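# Fold napkin diagonally into flat triangle with two arms

## Task

Fold the napkin along a diagonal so one corner lands on the opposite one, giving a flat, low triangle at its full size whose three points are spread out and lie flat, pointing away from the fold line. The matched corners must line up to within about a thumb's width. The whole napkin must rest on the table without touching either arm's base or its mounting parts, and it must stay folded on its own, not only because a gripper holds it. The moved corner may be placed or dropped into position. The attempt fails if the napkin comes loose from a gripper while that gripper is travelling sideways quickly enough to throw it, even if the other gripper then catches it. At the end, both arms and their hands must hang free, touching nothing, for the final second after the scene has settled. A scene that never settles does not count.

## Robot and tools

Robot: two arms, left_arm and right_arm, each with six joints and a parallel gripper. Each arm has six cameras in all: cam_head_left, cam_head_right, cam_high, cam_low, cam_left_wrist, cam_right_wrist, each 504x504 pixels, returned in that order after any call that runs the robot.

Frame: one shared scene frame. The origin sits on the tabletop midway between the arms; +x reaches out over the table, +z is up, and left_arm is on the +y side. The arm names do not correspond to image left or right. Printed gripper positions are in metres with orientation as quaternion w,x,y,z; they can be slightly off, more so when an arm is stretched far. A gripper's fingers point along its own +z and separate along its own y. The printed position is the point between the pads, roughly 1 cm short of the fingertips.

Row layout (used by both execute_actions and move): one flat list of 14 numbers covering both arms, even if only one moves. First the 7 for left_arm, then the 7 for right_arm. Within each arm the order is: shoulder, elbow, wrist roll, wrist pitch, waist, wrist yaw, gripper opening. Trust this order, not any other naming. The six joint values are absolute target angles in radians, not offsets. Stated ranges: shoulder 0.000 to 3.142, elbow 0.000 to 3.142, wrist roll -2.094 to 2.094, wrist pitch -1.571 to 1.571, waist -2.618 to 3.054, wrist yaw -1.571 to 1.571. Real ends can differ by up to 0.036 rad; a target more than 0.036 past a stated end, and further out than the current angle, gets the call refused. Targets beyond the real end are clipped to it, and the result may print "joint sent to its limit" (absence of that line does not prove more travel exists). The opening is an absolute value from -1 (closed) to +1 (fully open, about 0.094 m between pads).

execute_actions(actions): actions is a list of actions; each action is a list of up to 15 rows; each row is the 14-number layout above. Every row lasts one control step of 1/30 s; if an action has fewer than 15 rows, its last row is repeated to fill 15 steps. An empty list just returns the current state and images. Per step, each joint's commanded target is capped to a fixed lead over its measured angle (waist 0.202, shoulder 0.258, elbow 0.238, wrist pitch 0.573, wrist yaw and roll 0.522 rad), and if the targets would shift the gripper more than 70 mm from where it is, they are scaled back. So large jumps take several actions; resend the remainder. To keep a joint still, repeat its value from the "Joint targets" line.

move(target, speed, blocking): target is one 14-number row of absolute angles and openings. All joints travel in step so they finish together, which makes the gripper trace a curve. speed is the top rate in rad/s of the joint with the longest way to go, 0.01 to 2, default 0.5; paths last between 0.5 and 10 s. Moves do not avoid obstacles or the other arm. Finger openings are sent right at the start. With blocking=false the result comes back after 0.5 s while motion continues; you must call wait or stop before sending new rows or moves. The result adds a "move:" line with the ending (done, off_target, moving, held, fault), limits=held or limits=none, and the joint farthest from target per arm. Faster moves and targets set deeper past a contact push harder.

wait(seconds): 0 to 10; the robot keeps its last command; returns early if a running move ends. stop(): brakes a running move; fast arms need room. zoom_image(camera, region): region is [x0, y0, x1, y1] in pixels of that camera's last image, origin top-left, at most 504 by 504. finished_scene(scene): give the current scene number; it ends the scene irreversibly and reports success.

Reading results: the state line gives each gripper's position and quaternion. Joint positions and Joint velocities list each arm's joints in the row order, then pad gap in metres. grip_measured is the opening on the command scale (each gripper may be off by about 1 mm, consistently). "Joint targets" shows the angles currently being driven toward. "joint command not followed" means a clearance check altered some joint targets. Step readings with HELD mark steps where an arm's command was held back. Joint torques include offsets and noise. FAULT or OVER-TEMPERATURE FAULT lines mean an arm stopped.

Gripping cloth: to hold, command an opening roughly 0.03 below grip_measured; smaller gaps grip more lightly. Thin material gets less grip force. Pinch a napkin corner low against the table, lift it, carry it over slowly to the opposite corner and lower or release it there.

Avoid: releasing the napkin while the gripper moves sideways fast; arms striking or pressing each other; hard slams or pushes into the table; letting the napkin touch the arm bases. Holding loads heats motors: a MOTOR HOT warning appears at 75 °C, 90 °C stops that arm for 10 s, and at 100 °C the arm goes limp and falls. The robot keeps holding its last command while you think. Finish with both grippers lifted clear of napkin and table.

Each tool is called after "Emit:" as name(argument=value, ...), one argument or row to a line, values as JSON.

## Session

Emit:
execute_actions(
  actions=[],
)

Scene clock: 0.00 s.
left_arm: end_effector_position=(+0.3971, +0.2195, +0.1486) grip_measured=-0.970 end_effector_quat_wxyz=(+0.300, +0.219, +0.925, -0.076) | right_arm: end_effector_position=(+0.4178, -0.2660, +0.4113) grip_measured=+1.000 end_effector_quat_wxyz=(+0.706, -0.064, +0.703, +0.059)
Joint names: [shoulder, elbow, wrist roll, wrist pitch, waist, wrist yaw]
Joint positions: left_arm=[ 1.445  1.083  0.094 -0.583 -0.482  0.079  0.001] | right_arm=[ 1.052  1.061 -0.008 -0.004 -0.005  0.016  0.094]
Joint velocities: left_arm=[-0.012 -0.007  0.051 -0.051 -0.007  0.037 -0.   ] | right_arm=[-0.017  0.007 -0.051  0.037  0.012 -0.022  0.   ]
Joint torques (N m, as the arm reports them, + toward a larger angle): no reading
Motor temperatures (°C, as the motors report them): left_arm=[19 18 18 23 16 16] | right_arm=[20 16 17 19 19 17]
Joint targets: left_arm=[1.438 1.090 0.093 -0.581 -0.482 0.083] | right_arm=[1.045 1.073 -0.005 -0.001 -0.005 0.016]

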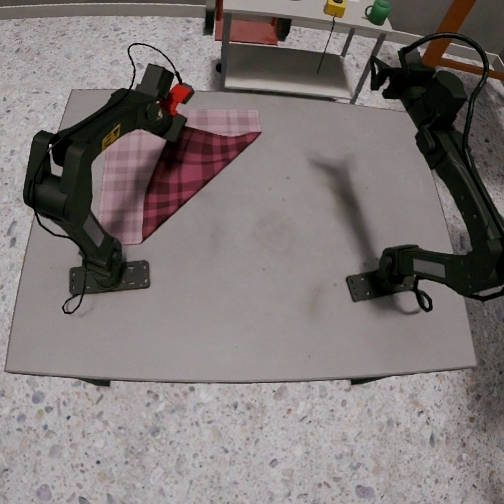

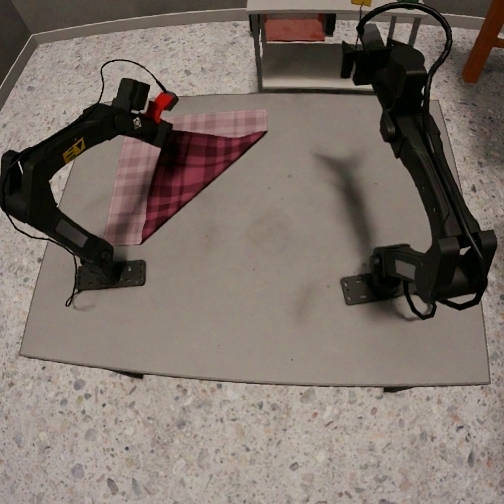

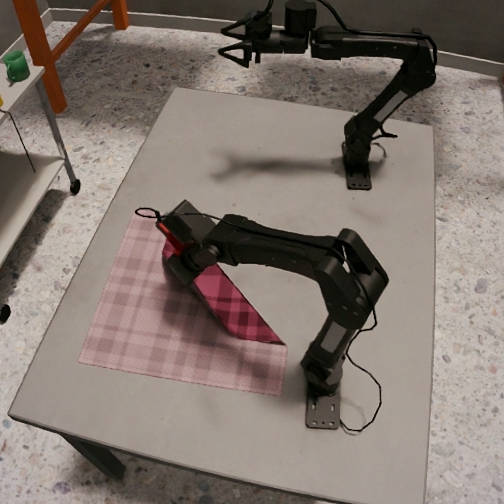

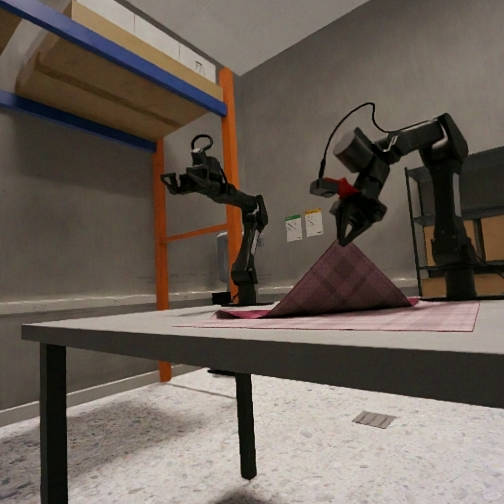

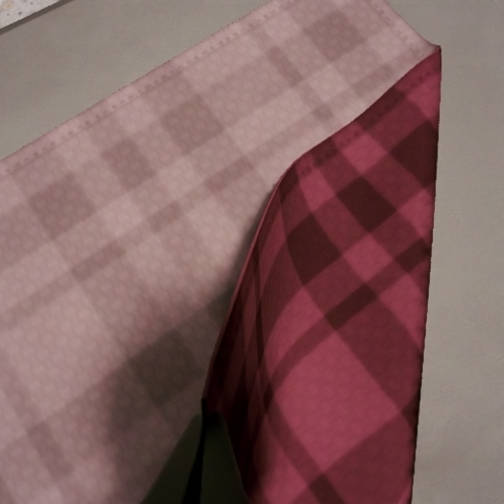

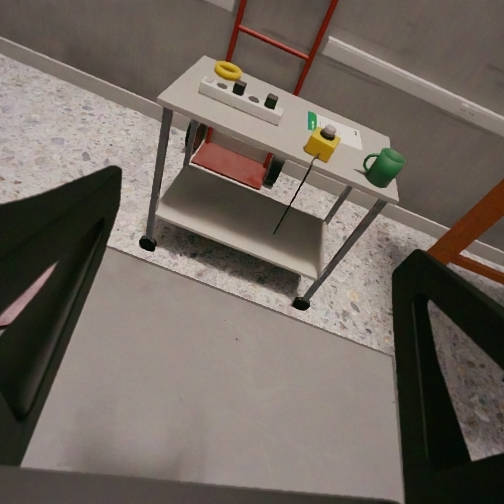

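Emit:
move(
  target=[1.99,1.45,0.5,-0.45,-0.13,0.083,-1,1.045,1.073,-0.005,-0.001,-0.005,0.016,1],
  speed=0.25,
)

Scene clock: 5.37 s.
left_arm: end_effector_position=(+0.5347, +0.3497, +0.0687) grip_measured=-0.971 end_effector_quat_wxyz=(+0.269, +0.245, +0.931, +0.029) | right_arm: end_effector_position=(+0.4178, -0.2660, +0.4113) grip_measured=+1.000 end_effector_quat_wxyz=(+0.706, -0.064, +0.703, +0.059)
Joint names: [shoulder, elbow, wrist roll, wrist pitch, waist, wrist yaw]
Joint positions: left_arm=[ 1.981  1.42   0.496 -0.465 -0.134  0.079  0.001] | right_arm=[ 1.052  1.061 -0.008 -0.004 -0.005  0.016  0.094]
Joint velocities: left_arm=[-0.002  0.007  0.081  0.007 -0.012 -0.022 -0.001] | right_arm=[ 0.012 -0.012 -0.081 -0.037  0.007  0.066  0.   ]
Joint torques (N m, as the arm reports them, + toward a larger angle): left_arm=[-10.29   8.26   0.02   1.28   0.11   0.14] | right_arm=[-2.44  7.93  0.02  1.68  0.02  0.02]
Motor temperatures (°C, as the motors report them): left_arm=[20 19 18 24 16 16] | right_arm=[20 17 17 20 19 17]
Joint targets: left_arm=[1.990 1.450 0.500 -0.450 -0.130 0.083] | right_arm=[1.045 1.073 -0.005 -0.001 -0.005 0.016]
move: off_target (left_arm); limits=none; left_arm: farthest joint: the elbow, 0.030 radians from its target (0.367 radians at the start); right_arm: farthest joint: the elbow, 0.012 radians from its target (0.012 radians at the start)

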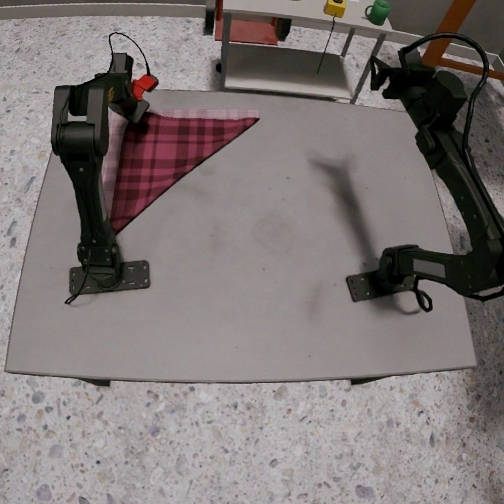

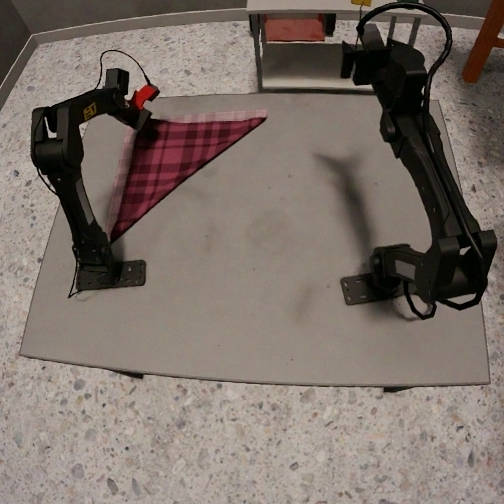

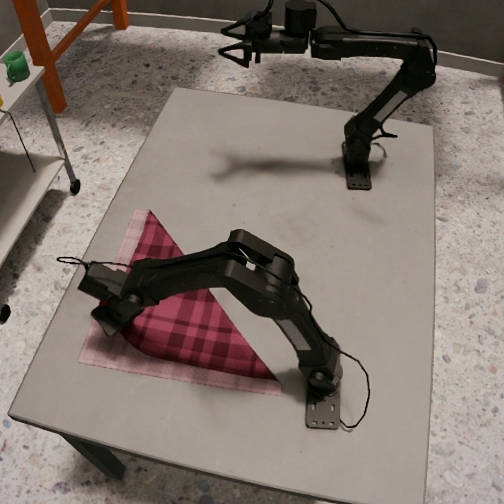

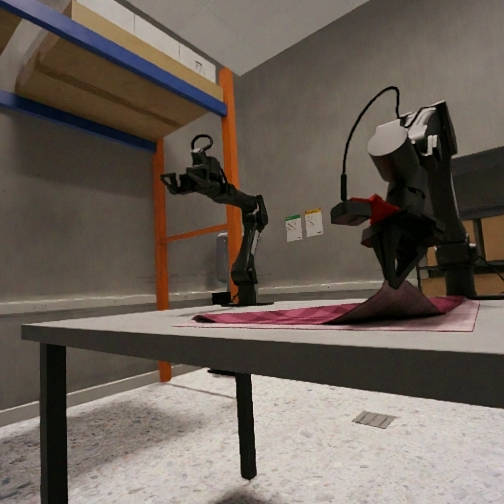

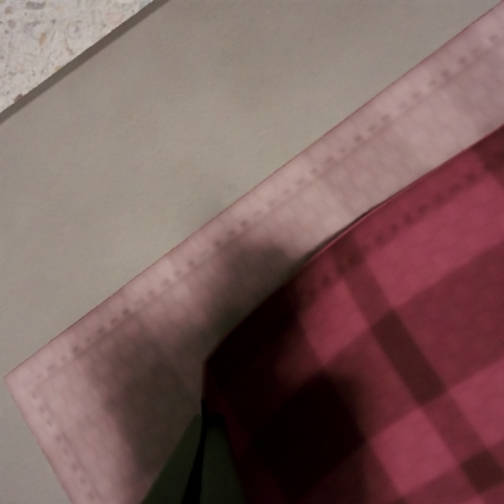

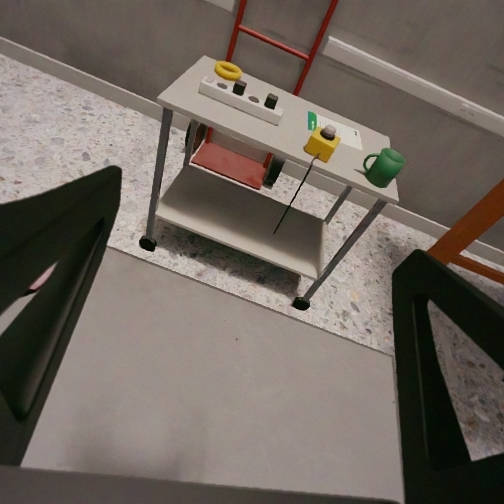

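Emit:
move(
  target=[2.115,1.51,0.55,-0.38,-0.065,0.083,-1,1.045,1.073,-0.005,-0.001,-0.005,0.016,1],
  speed=0.1,
)

Emit:
zoom_image(
  camera="cam_high",
  region=[60,190,310,420],
)

Scene clock: 10.03 s.
left_arm: end_effector_position=(+0.5598, +0.3816, +0.0410) grip_measured=-0.971 end_effector_quat_wxyz=(+0.272, +0.240, +0.931, +0.046) | right_arm: end_effector_position=(+0.4178, -0.2660, +0.4113) grip_measured=+1.000 end_effector_quat_wxyz=(+0.706, -0.064, +0.703, +0.059)
Joint names: [shoulder, elbow, wrist roll, wrist pitch, waist, wrist yaw]
Joint positions: left_arm=[ 2.103  1.481  0.546 -0.396 -0.072  0.079  0.001] | right_arm=[ 1.052  1.061 -0.008 -0.004 -0.005  0.016  0.094]
Joint velocities: left_arm=[-0.002  0.012 -0.007  0.037 -0.002  0.022  0.   ] | right_arm=[-0.002 -0.012 -0.022 -0.037 -0.002 -0.081  0.   ]
Joint torques (N m, as the arm reports them, + toward a larger angle): left_arm=[-10.77   8.4   -0.01   1.26   0.58   0.11] | right_arm=[-2.4   7.87  0.04  1.66  0.02  0.02]
Motor temperatures (°C, as the motors report them): left_arm=[20 20 18 25 16 16] | right_arm=[20 17 17 21 19 17]
Joint targets: left_arm=[2.115 1.510 0.550 -0.380 -0.065 0.083] | right_arm=[1.045 1.073 -0.005 -0.001 -0.005 0.016]
move: off_target (left_arm); limits=none; left_arm: farthest joint: the elbow, 0.029 radians from its target (0.090 radians at the start); right_arm: farthest joint: the elbow, 0.012 radians from its target (0.012 radians at the start)

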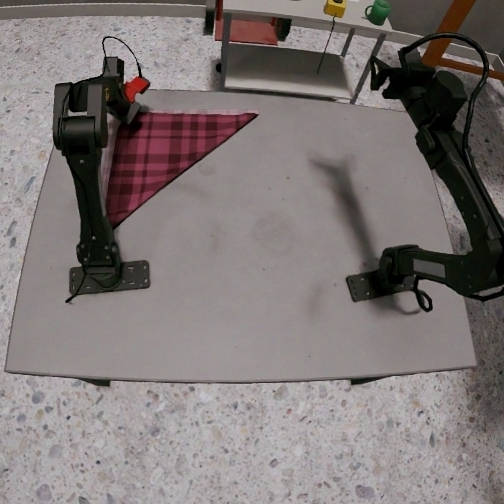

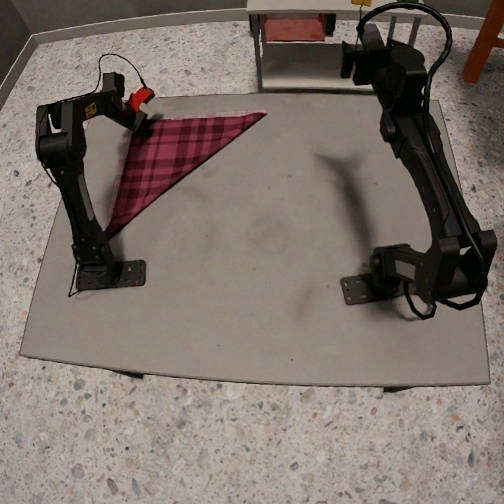

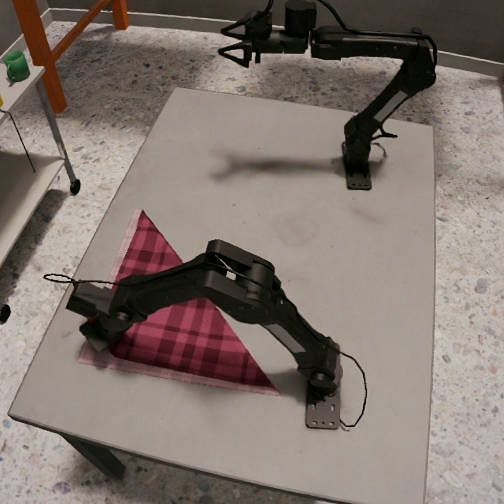

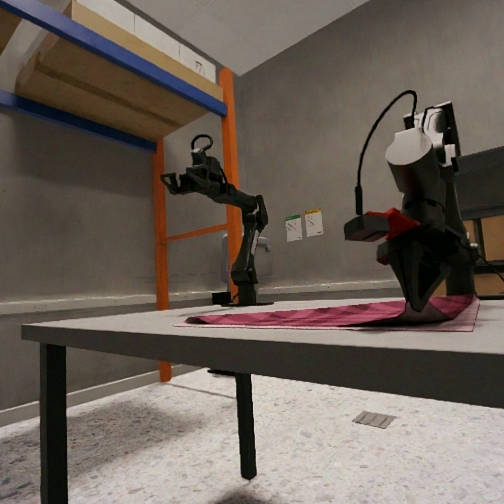

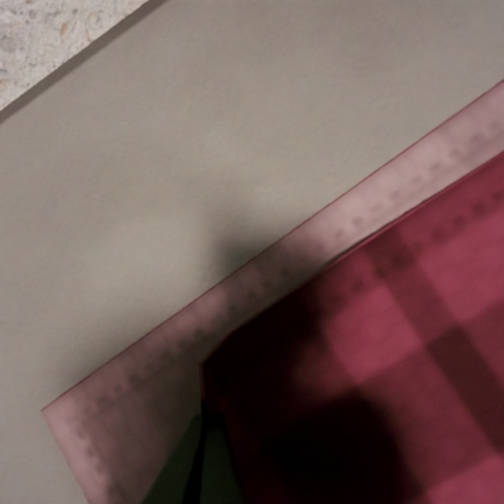

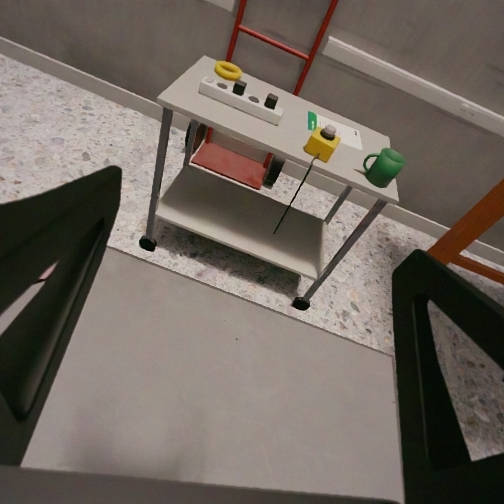

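Region (60, 190, 310, 420) of cam_high's 504x504 image, scaled by 2.016, with more detail than that image has; it fills the top 464 rows of this view, and the rest is white.

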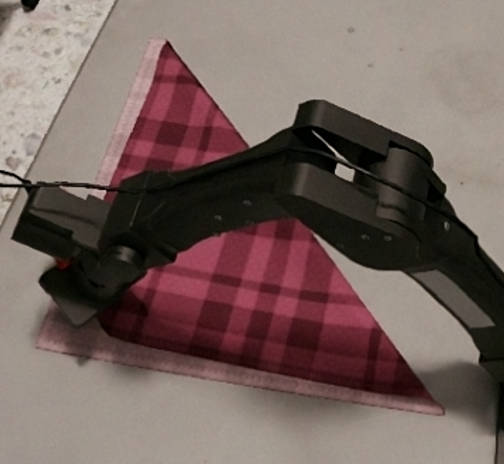

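Emit:
move(
  target=[2.145,1.553,0.55,-0.38,-0.035,0.083,-1,1.045,1.073,-0.005,-0.001,-0.005,0.016,1],
  speed=0.06,
)

Emit:
move(
  target=[2.145,1.553,0.55,-0.38,-0.035,0.083,-0.3,1.045,1.073,-0.005,-0.001,-0.005,0.016,1],
)

Emit:
move(
  target=[1.93,1.553,0.55,-0.55,-0.035,0.083,-0.3,1.045,1.073,-0.005,-0.001,-0.005,0.016,1],
  speed=0.12,
)

Emit:
zoom_image(
  camera="cam_high",
  region=[60,190,310,420],
)

Scene clock: 17.80 s.
left_arm: end_effector_position=(+0.5701, +0.3979, +0.0429) grip_measured=-0.971 end_effector_quat_wxyz=(+0.278, +0.226, +0.932, +0.052) | right_arm: end_effector_position=(+0.4178, -0.2660, +0.4113) grip_measured=+1.000 end_effector_quat_wxyz=(+0.706, -0.064, +0.703, +0.059)
Joint names: [shoulder, elbow, wrist roll, wrist pitch, waist, wrist yaw]
Joint positions: left_arm=[ 2.131  1.525  0.547 -0.395 -0.043  0.079  0.001] | right_arm=[ 1.052  1.061 -0.008 -0.004 -0.005  0.016  0.094]
Joint velocities: left_arm=[ 0.022 -0.002  0.007 -0.007 -0.002  0.007 -0.   ] | right_arm=[ 0.007 -0.027  0.022  0.051 -0.022 -0.007  0.   ]
Joint torques (N m, as the arm reports them, + toward a larger angle): left_arm=[-11.03   8.22   0.02   1.29   0.64   0.12] | right_arm=[-2.46  7.88  0.03  1.69 -0.03 -0.01]
Motor temperatures (°C, as the motors report them): left_arm=[22 20 18 26 16 16] | right_arm=[20 17 17 22 19 17]
Joint targets: left_arm=[2.145 1.553 0.550 -0.380 -0.035 0.083] | right_arm=[1.045 1.073 -0.005 -0.001 -0.005 0.016]
move: off_target (left_arm); limits=none; left_arm: farthest joint: the elbow, 0.028 radians from its target (0.072 radians at the start); right_arm: farthest joint: the elbow, 0.012 radians from its target (0.012 radians at the start)

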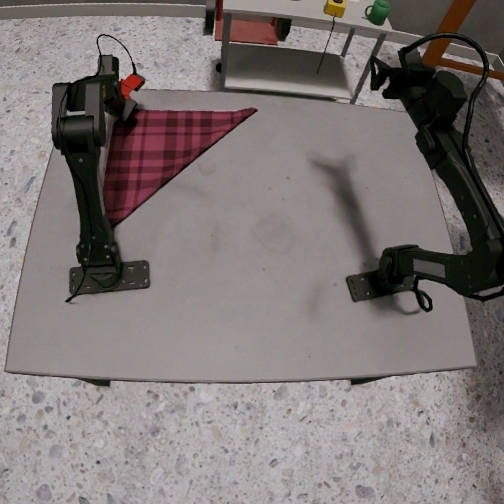

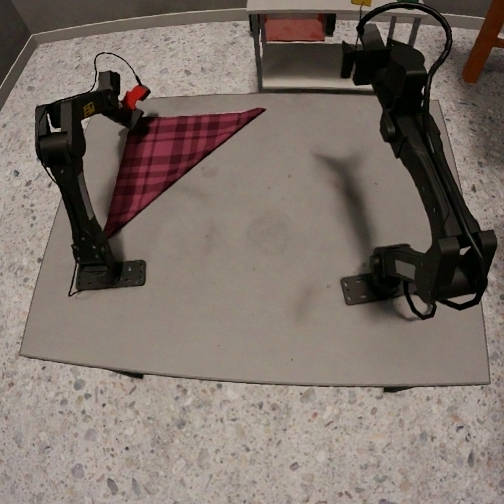

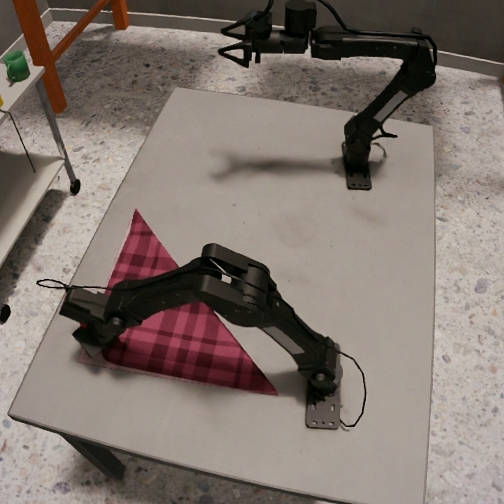

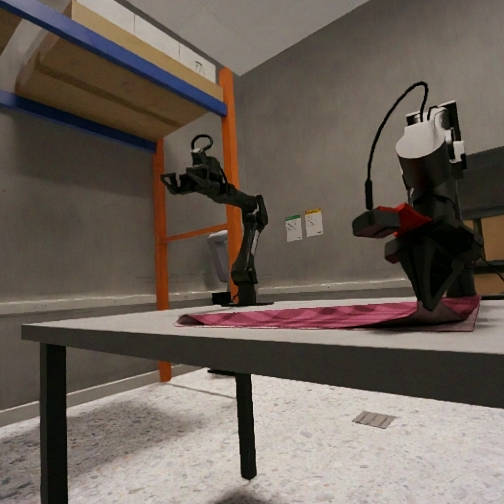

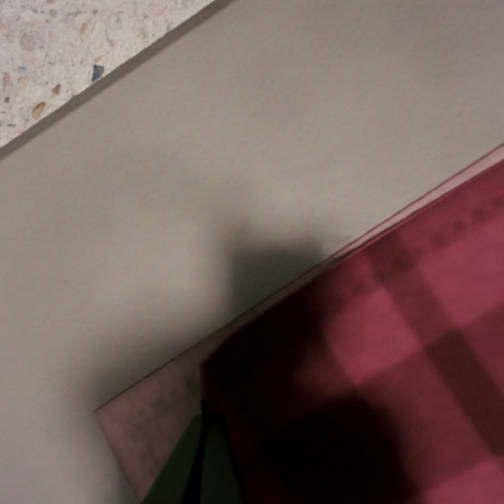

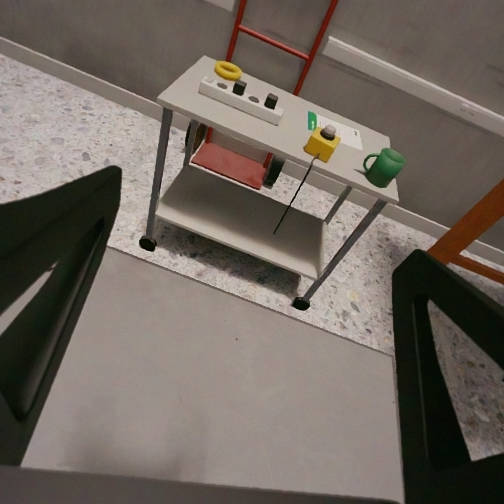

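Scene clock: 18.50 s.
left_arm: end_effector_position=(+0.5701, +0.3979, +0.0429) grip_measured=-0.303 end_effector_quat_wxyz=(+0.278, +0.226, +0.932, +0.052) | right_arm: end_effector_position=(+0.4178, -0.2660, +0.4113) grip_measured=+1.000 end_effector_quat_wxyz=(+0.706, -0.064, +0.703, +0.059)
Joint names: [shoulder, elbow, wrist roll, wrist pitch, waist, wrist yaw]
Joint positions: left_arm=[ 2.131  1.525  0.547 -0.395 -0.043  0.079  0.033] | right_arm=[ 1.052  1.061 -0.008 -0.004 -0.005  0.016  0.094]
Joint velocities: left_arm=[-0.027 -0.007 -0.007  0.066 -0.002 -0.037 -0.   ] | right_arm=[-0.017 -0.022 -0.051  0.022  0.012 -0.022  0.   ]
Joint torques (N m, as the arm reports them, + toward a larger angle): left_arm=[-10.78   8.15   0.04   1.31   0.81   0.1 ] | right_arm=[-2.43  7.98  0.04  1.69 -0.01  0.01]
Motor temperatures (°C, as the motors report them): left_arm=[22 20 18 26 16 16] | right_arm=[20 17 17 23 19 17]
Joint targets: left_arm=[2.145 1.553 0.550 -0.380 -0.035 0.083] | right_arm=[1.045 1.073 -0.005 -0.001 -0.005 0.016]
move: off_target (left_arm); limits=none; left_arm: farthest joint: the elbow, 0.028 radians from its target (0.028 radians at the start); right_arm: farthest joint: the elbow, 0.012 radians from its target (0.012 radians at the start)

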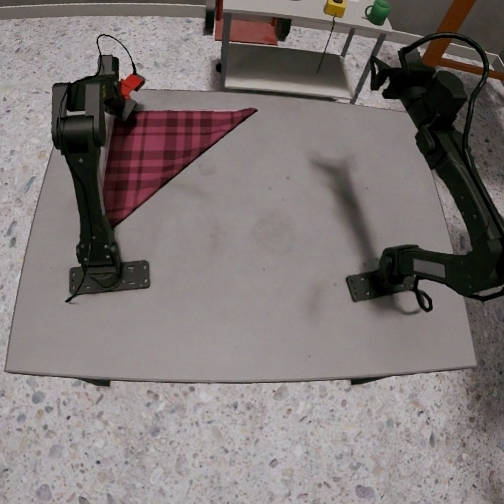

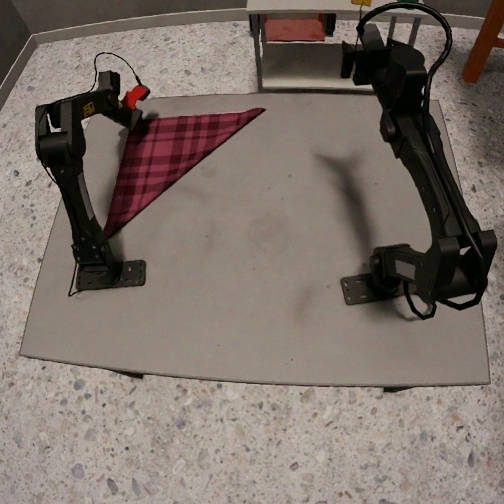

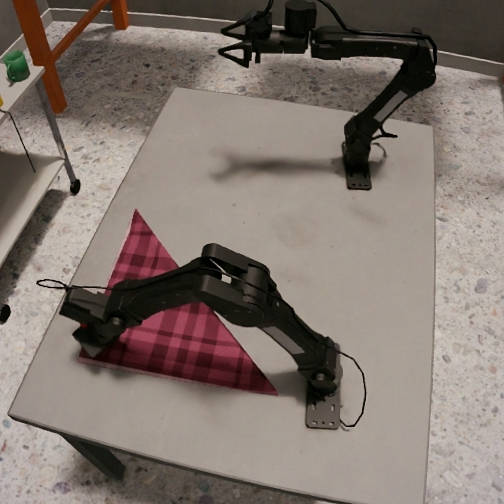

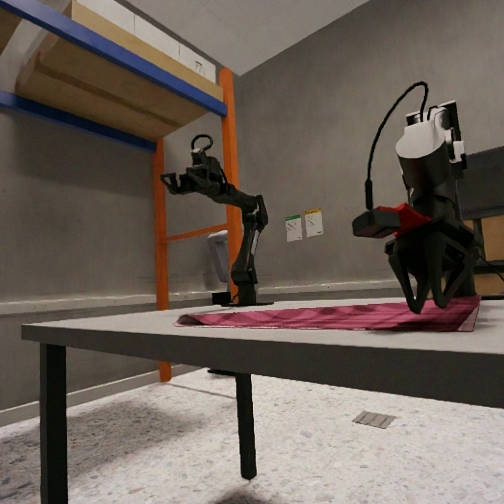

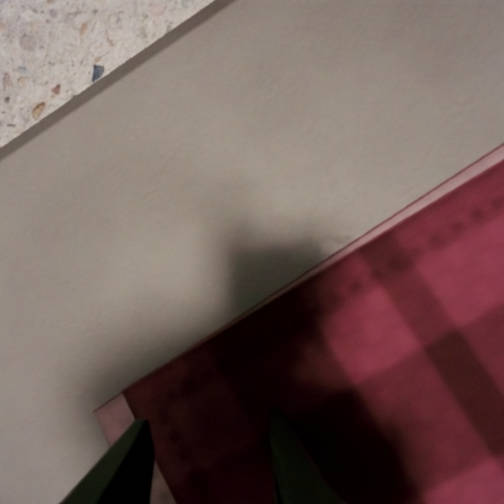

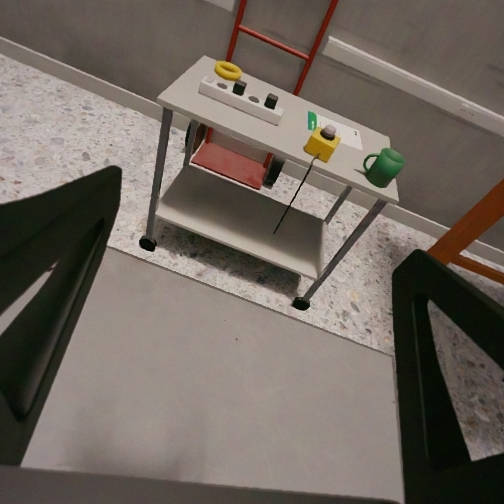

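Scene clock: 20.73 s.
left_arm: end_effector_position=(+0.5482, +0.3958, +0.1123) grip_measured=-0.303 end_effector_quat_wxyz=(+0.295, +0.226, +0.927, +0.058) | right_arm: end_effector_position=(+0.4178, -0.2660, +0.4113) grip_measured=+1.000 end_effector_quat_wxyz=(+0.706, -0.064, +0.703, +0.059)
Joint names: [shoulder, elbow, wrist roll, wrist pitch, waist, wrist yaw]
Joint positions: left_arm=[ 1.954  1.525  0.547 -0.536 -0.043  0.079  0.033] | right_arm=[ 1.052  1.061 -0.008 -0.004 -0.005  0.016  0.094]
Joint velocities: left_arm=[ 0.002  0.007 -0.022  0.066 -0.012  0.051 -0.001] | right_arm=[-0.012  0.002 -0.037 -0.007 -0.027 -0.022  0.   ]
Joint torques (N m, as the arm reports them, + toward a larger angle): left_arm=[-12.83   8.47   0.01   1.06   0.99   0.07] | right_arm=[-2.41  8.    0.04  1.68 -0.03  0.01]
Motor temperatures (°C, as the motors report them): left_arm=[22 21 18 26 16 16] | right_arm=[20 17 17 23 19 17]
Joint targets: left_arm=[1.930 1.553 0.550 -0.550 -0.035 0.083] | right_arm=[1.045 1.073 -0.005 -0.001 -0.005 0.016]
move: off_target (left_arm); limits=none; left_arm: farthest joint: the elbow, 0.028 radians from its target (0.028 radians at the start); right_arm: farthest joint: the elbow, 0.012 radians from its target (0.012 radians at the start)

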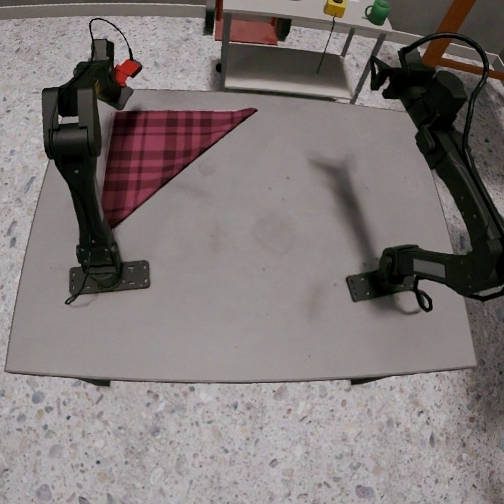

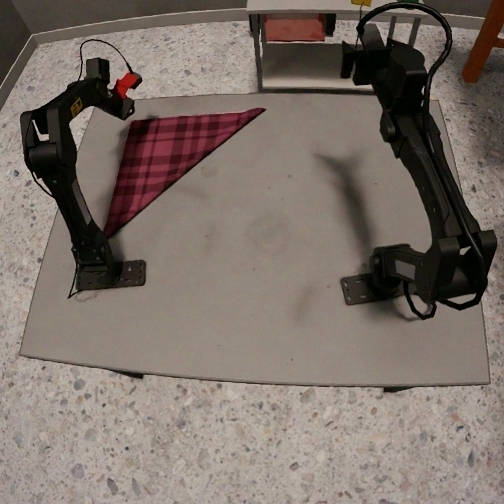

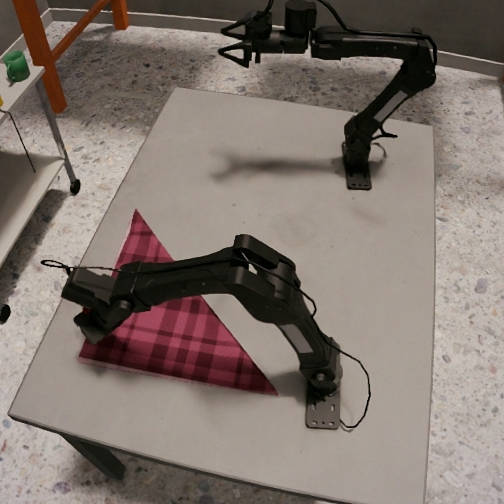

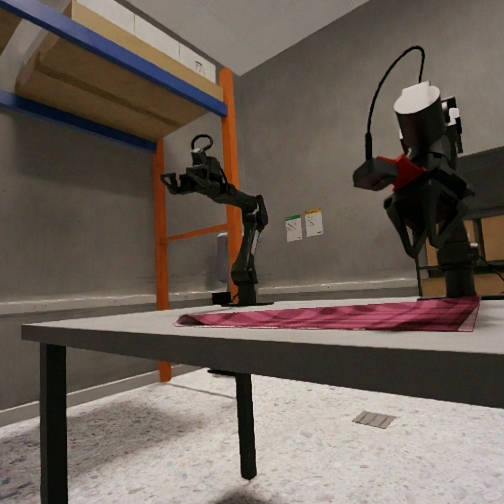

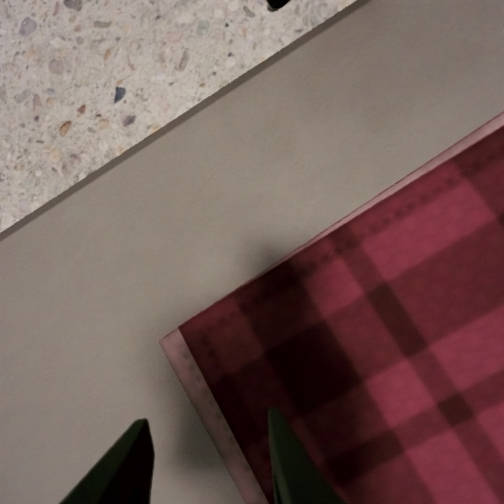

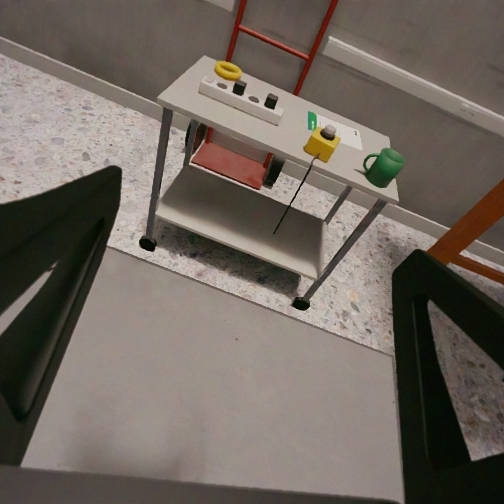

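Region (60, 190, 310, 420) of cam_high's 504x504 image, scaled by 2.016, with more detail than that image has; it fills the top 464 rows of this view, and the rest is white.

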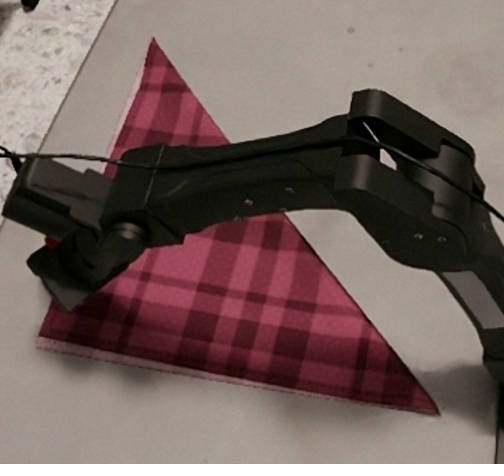

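Emit:
finished_scene(
  scene=2,
)

The scene is finished: the task was done.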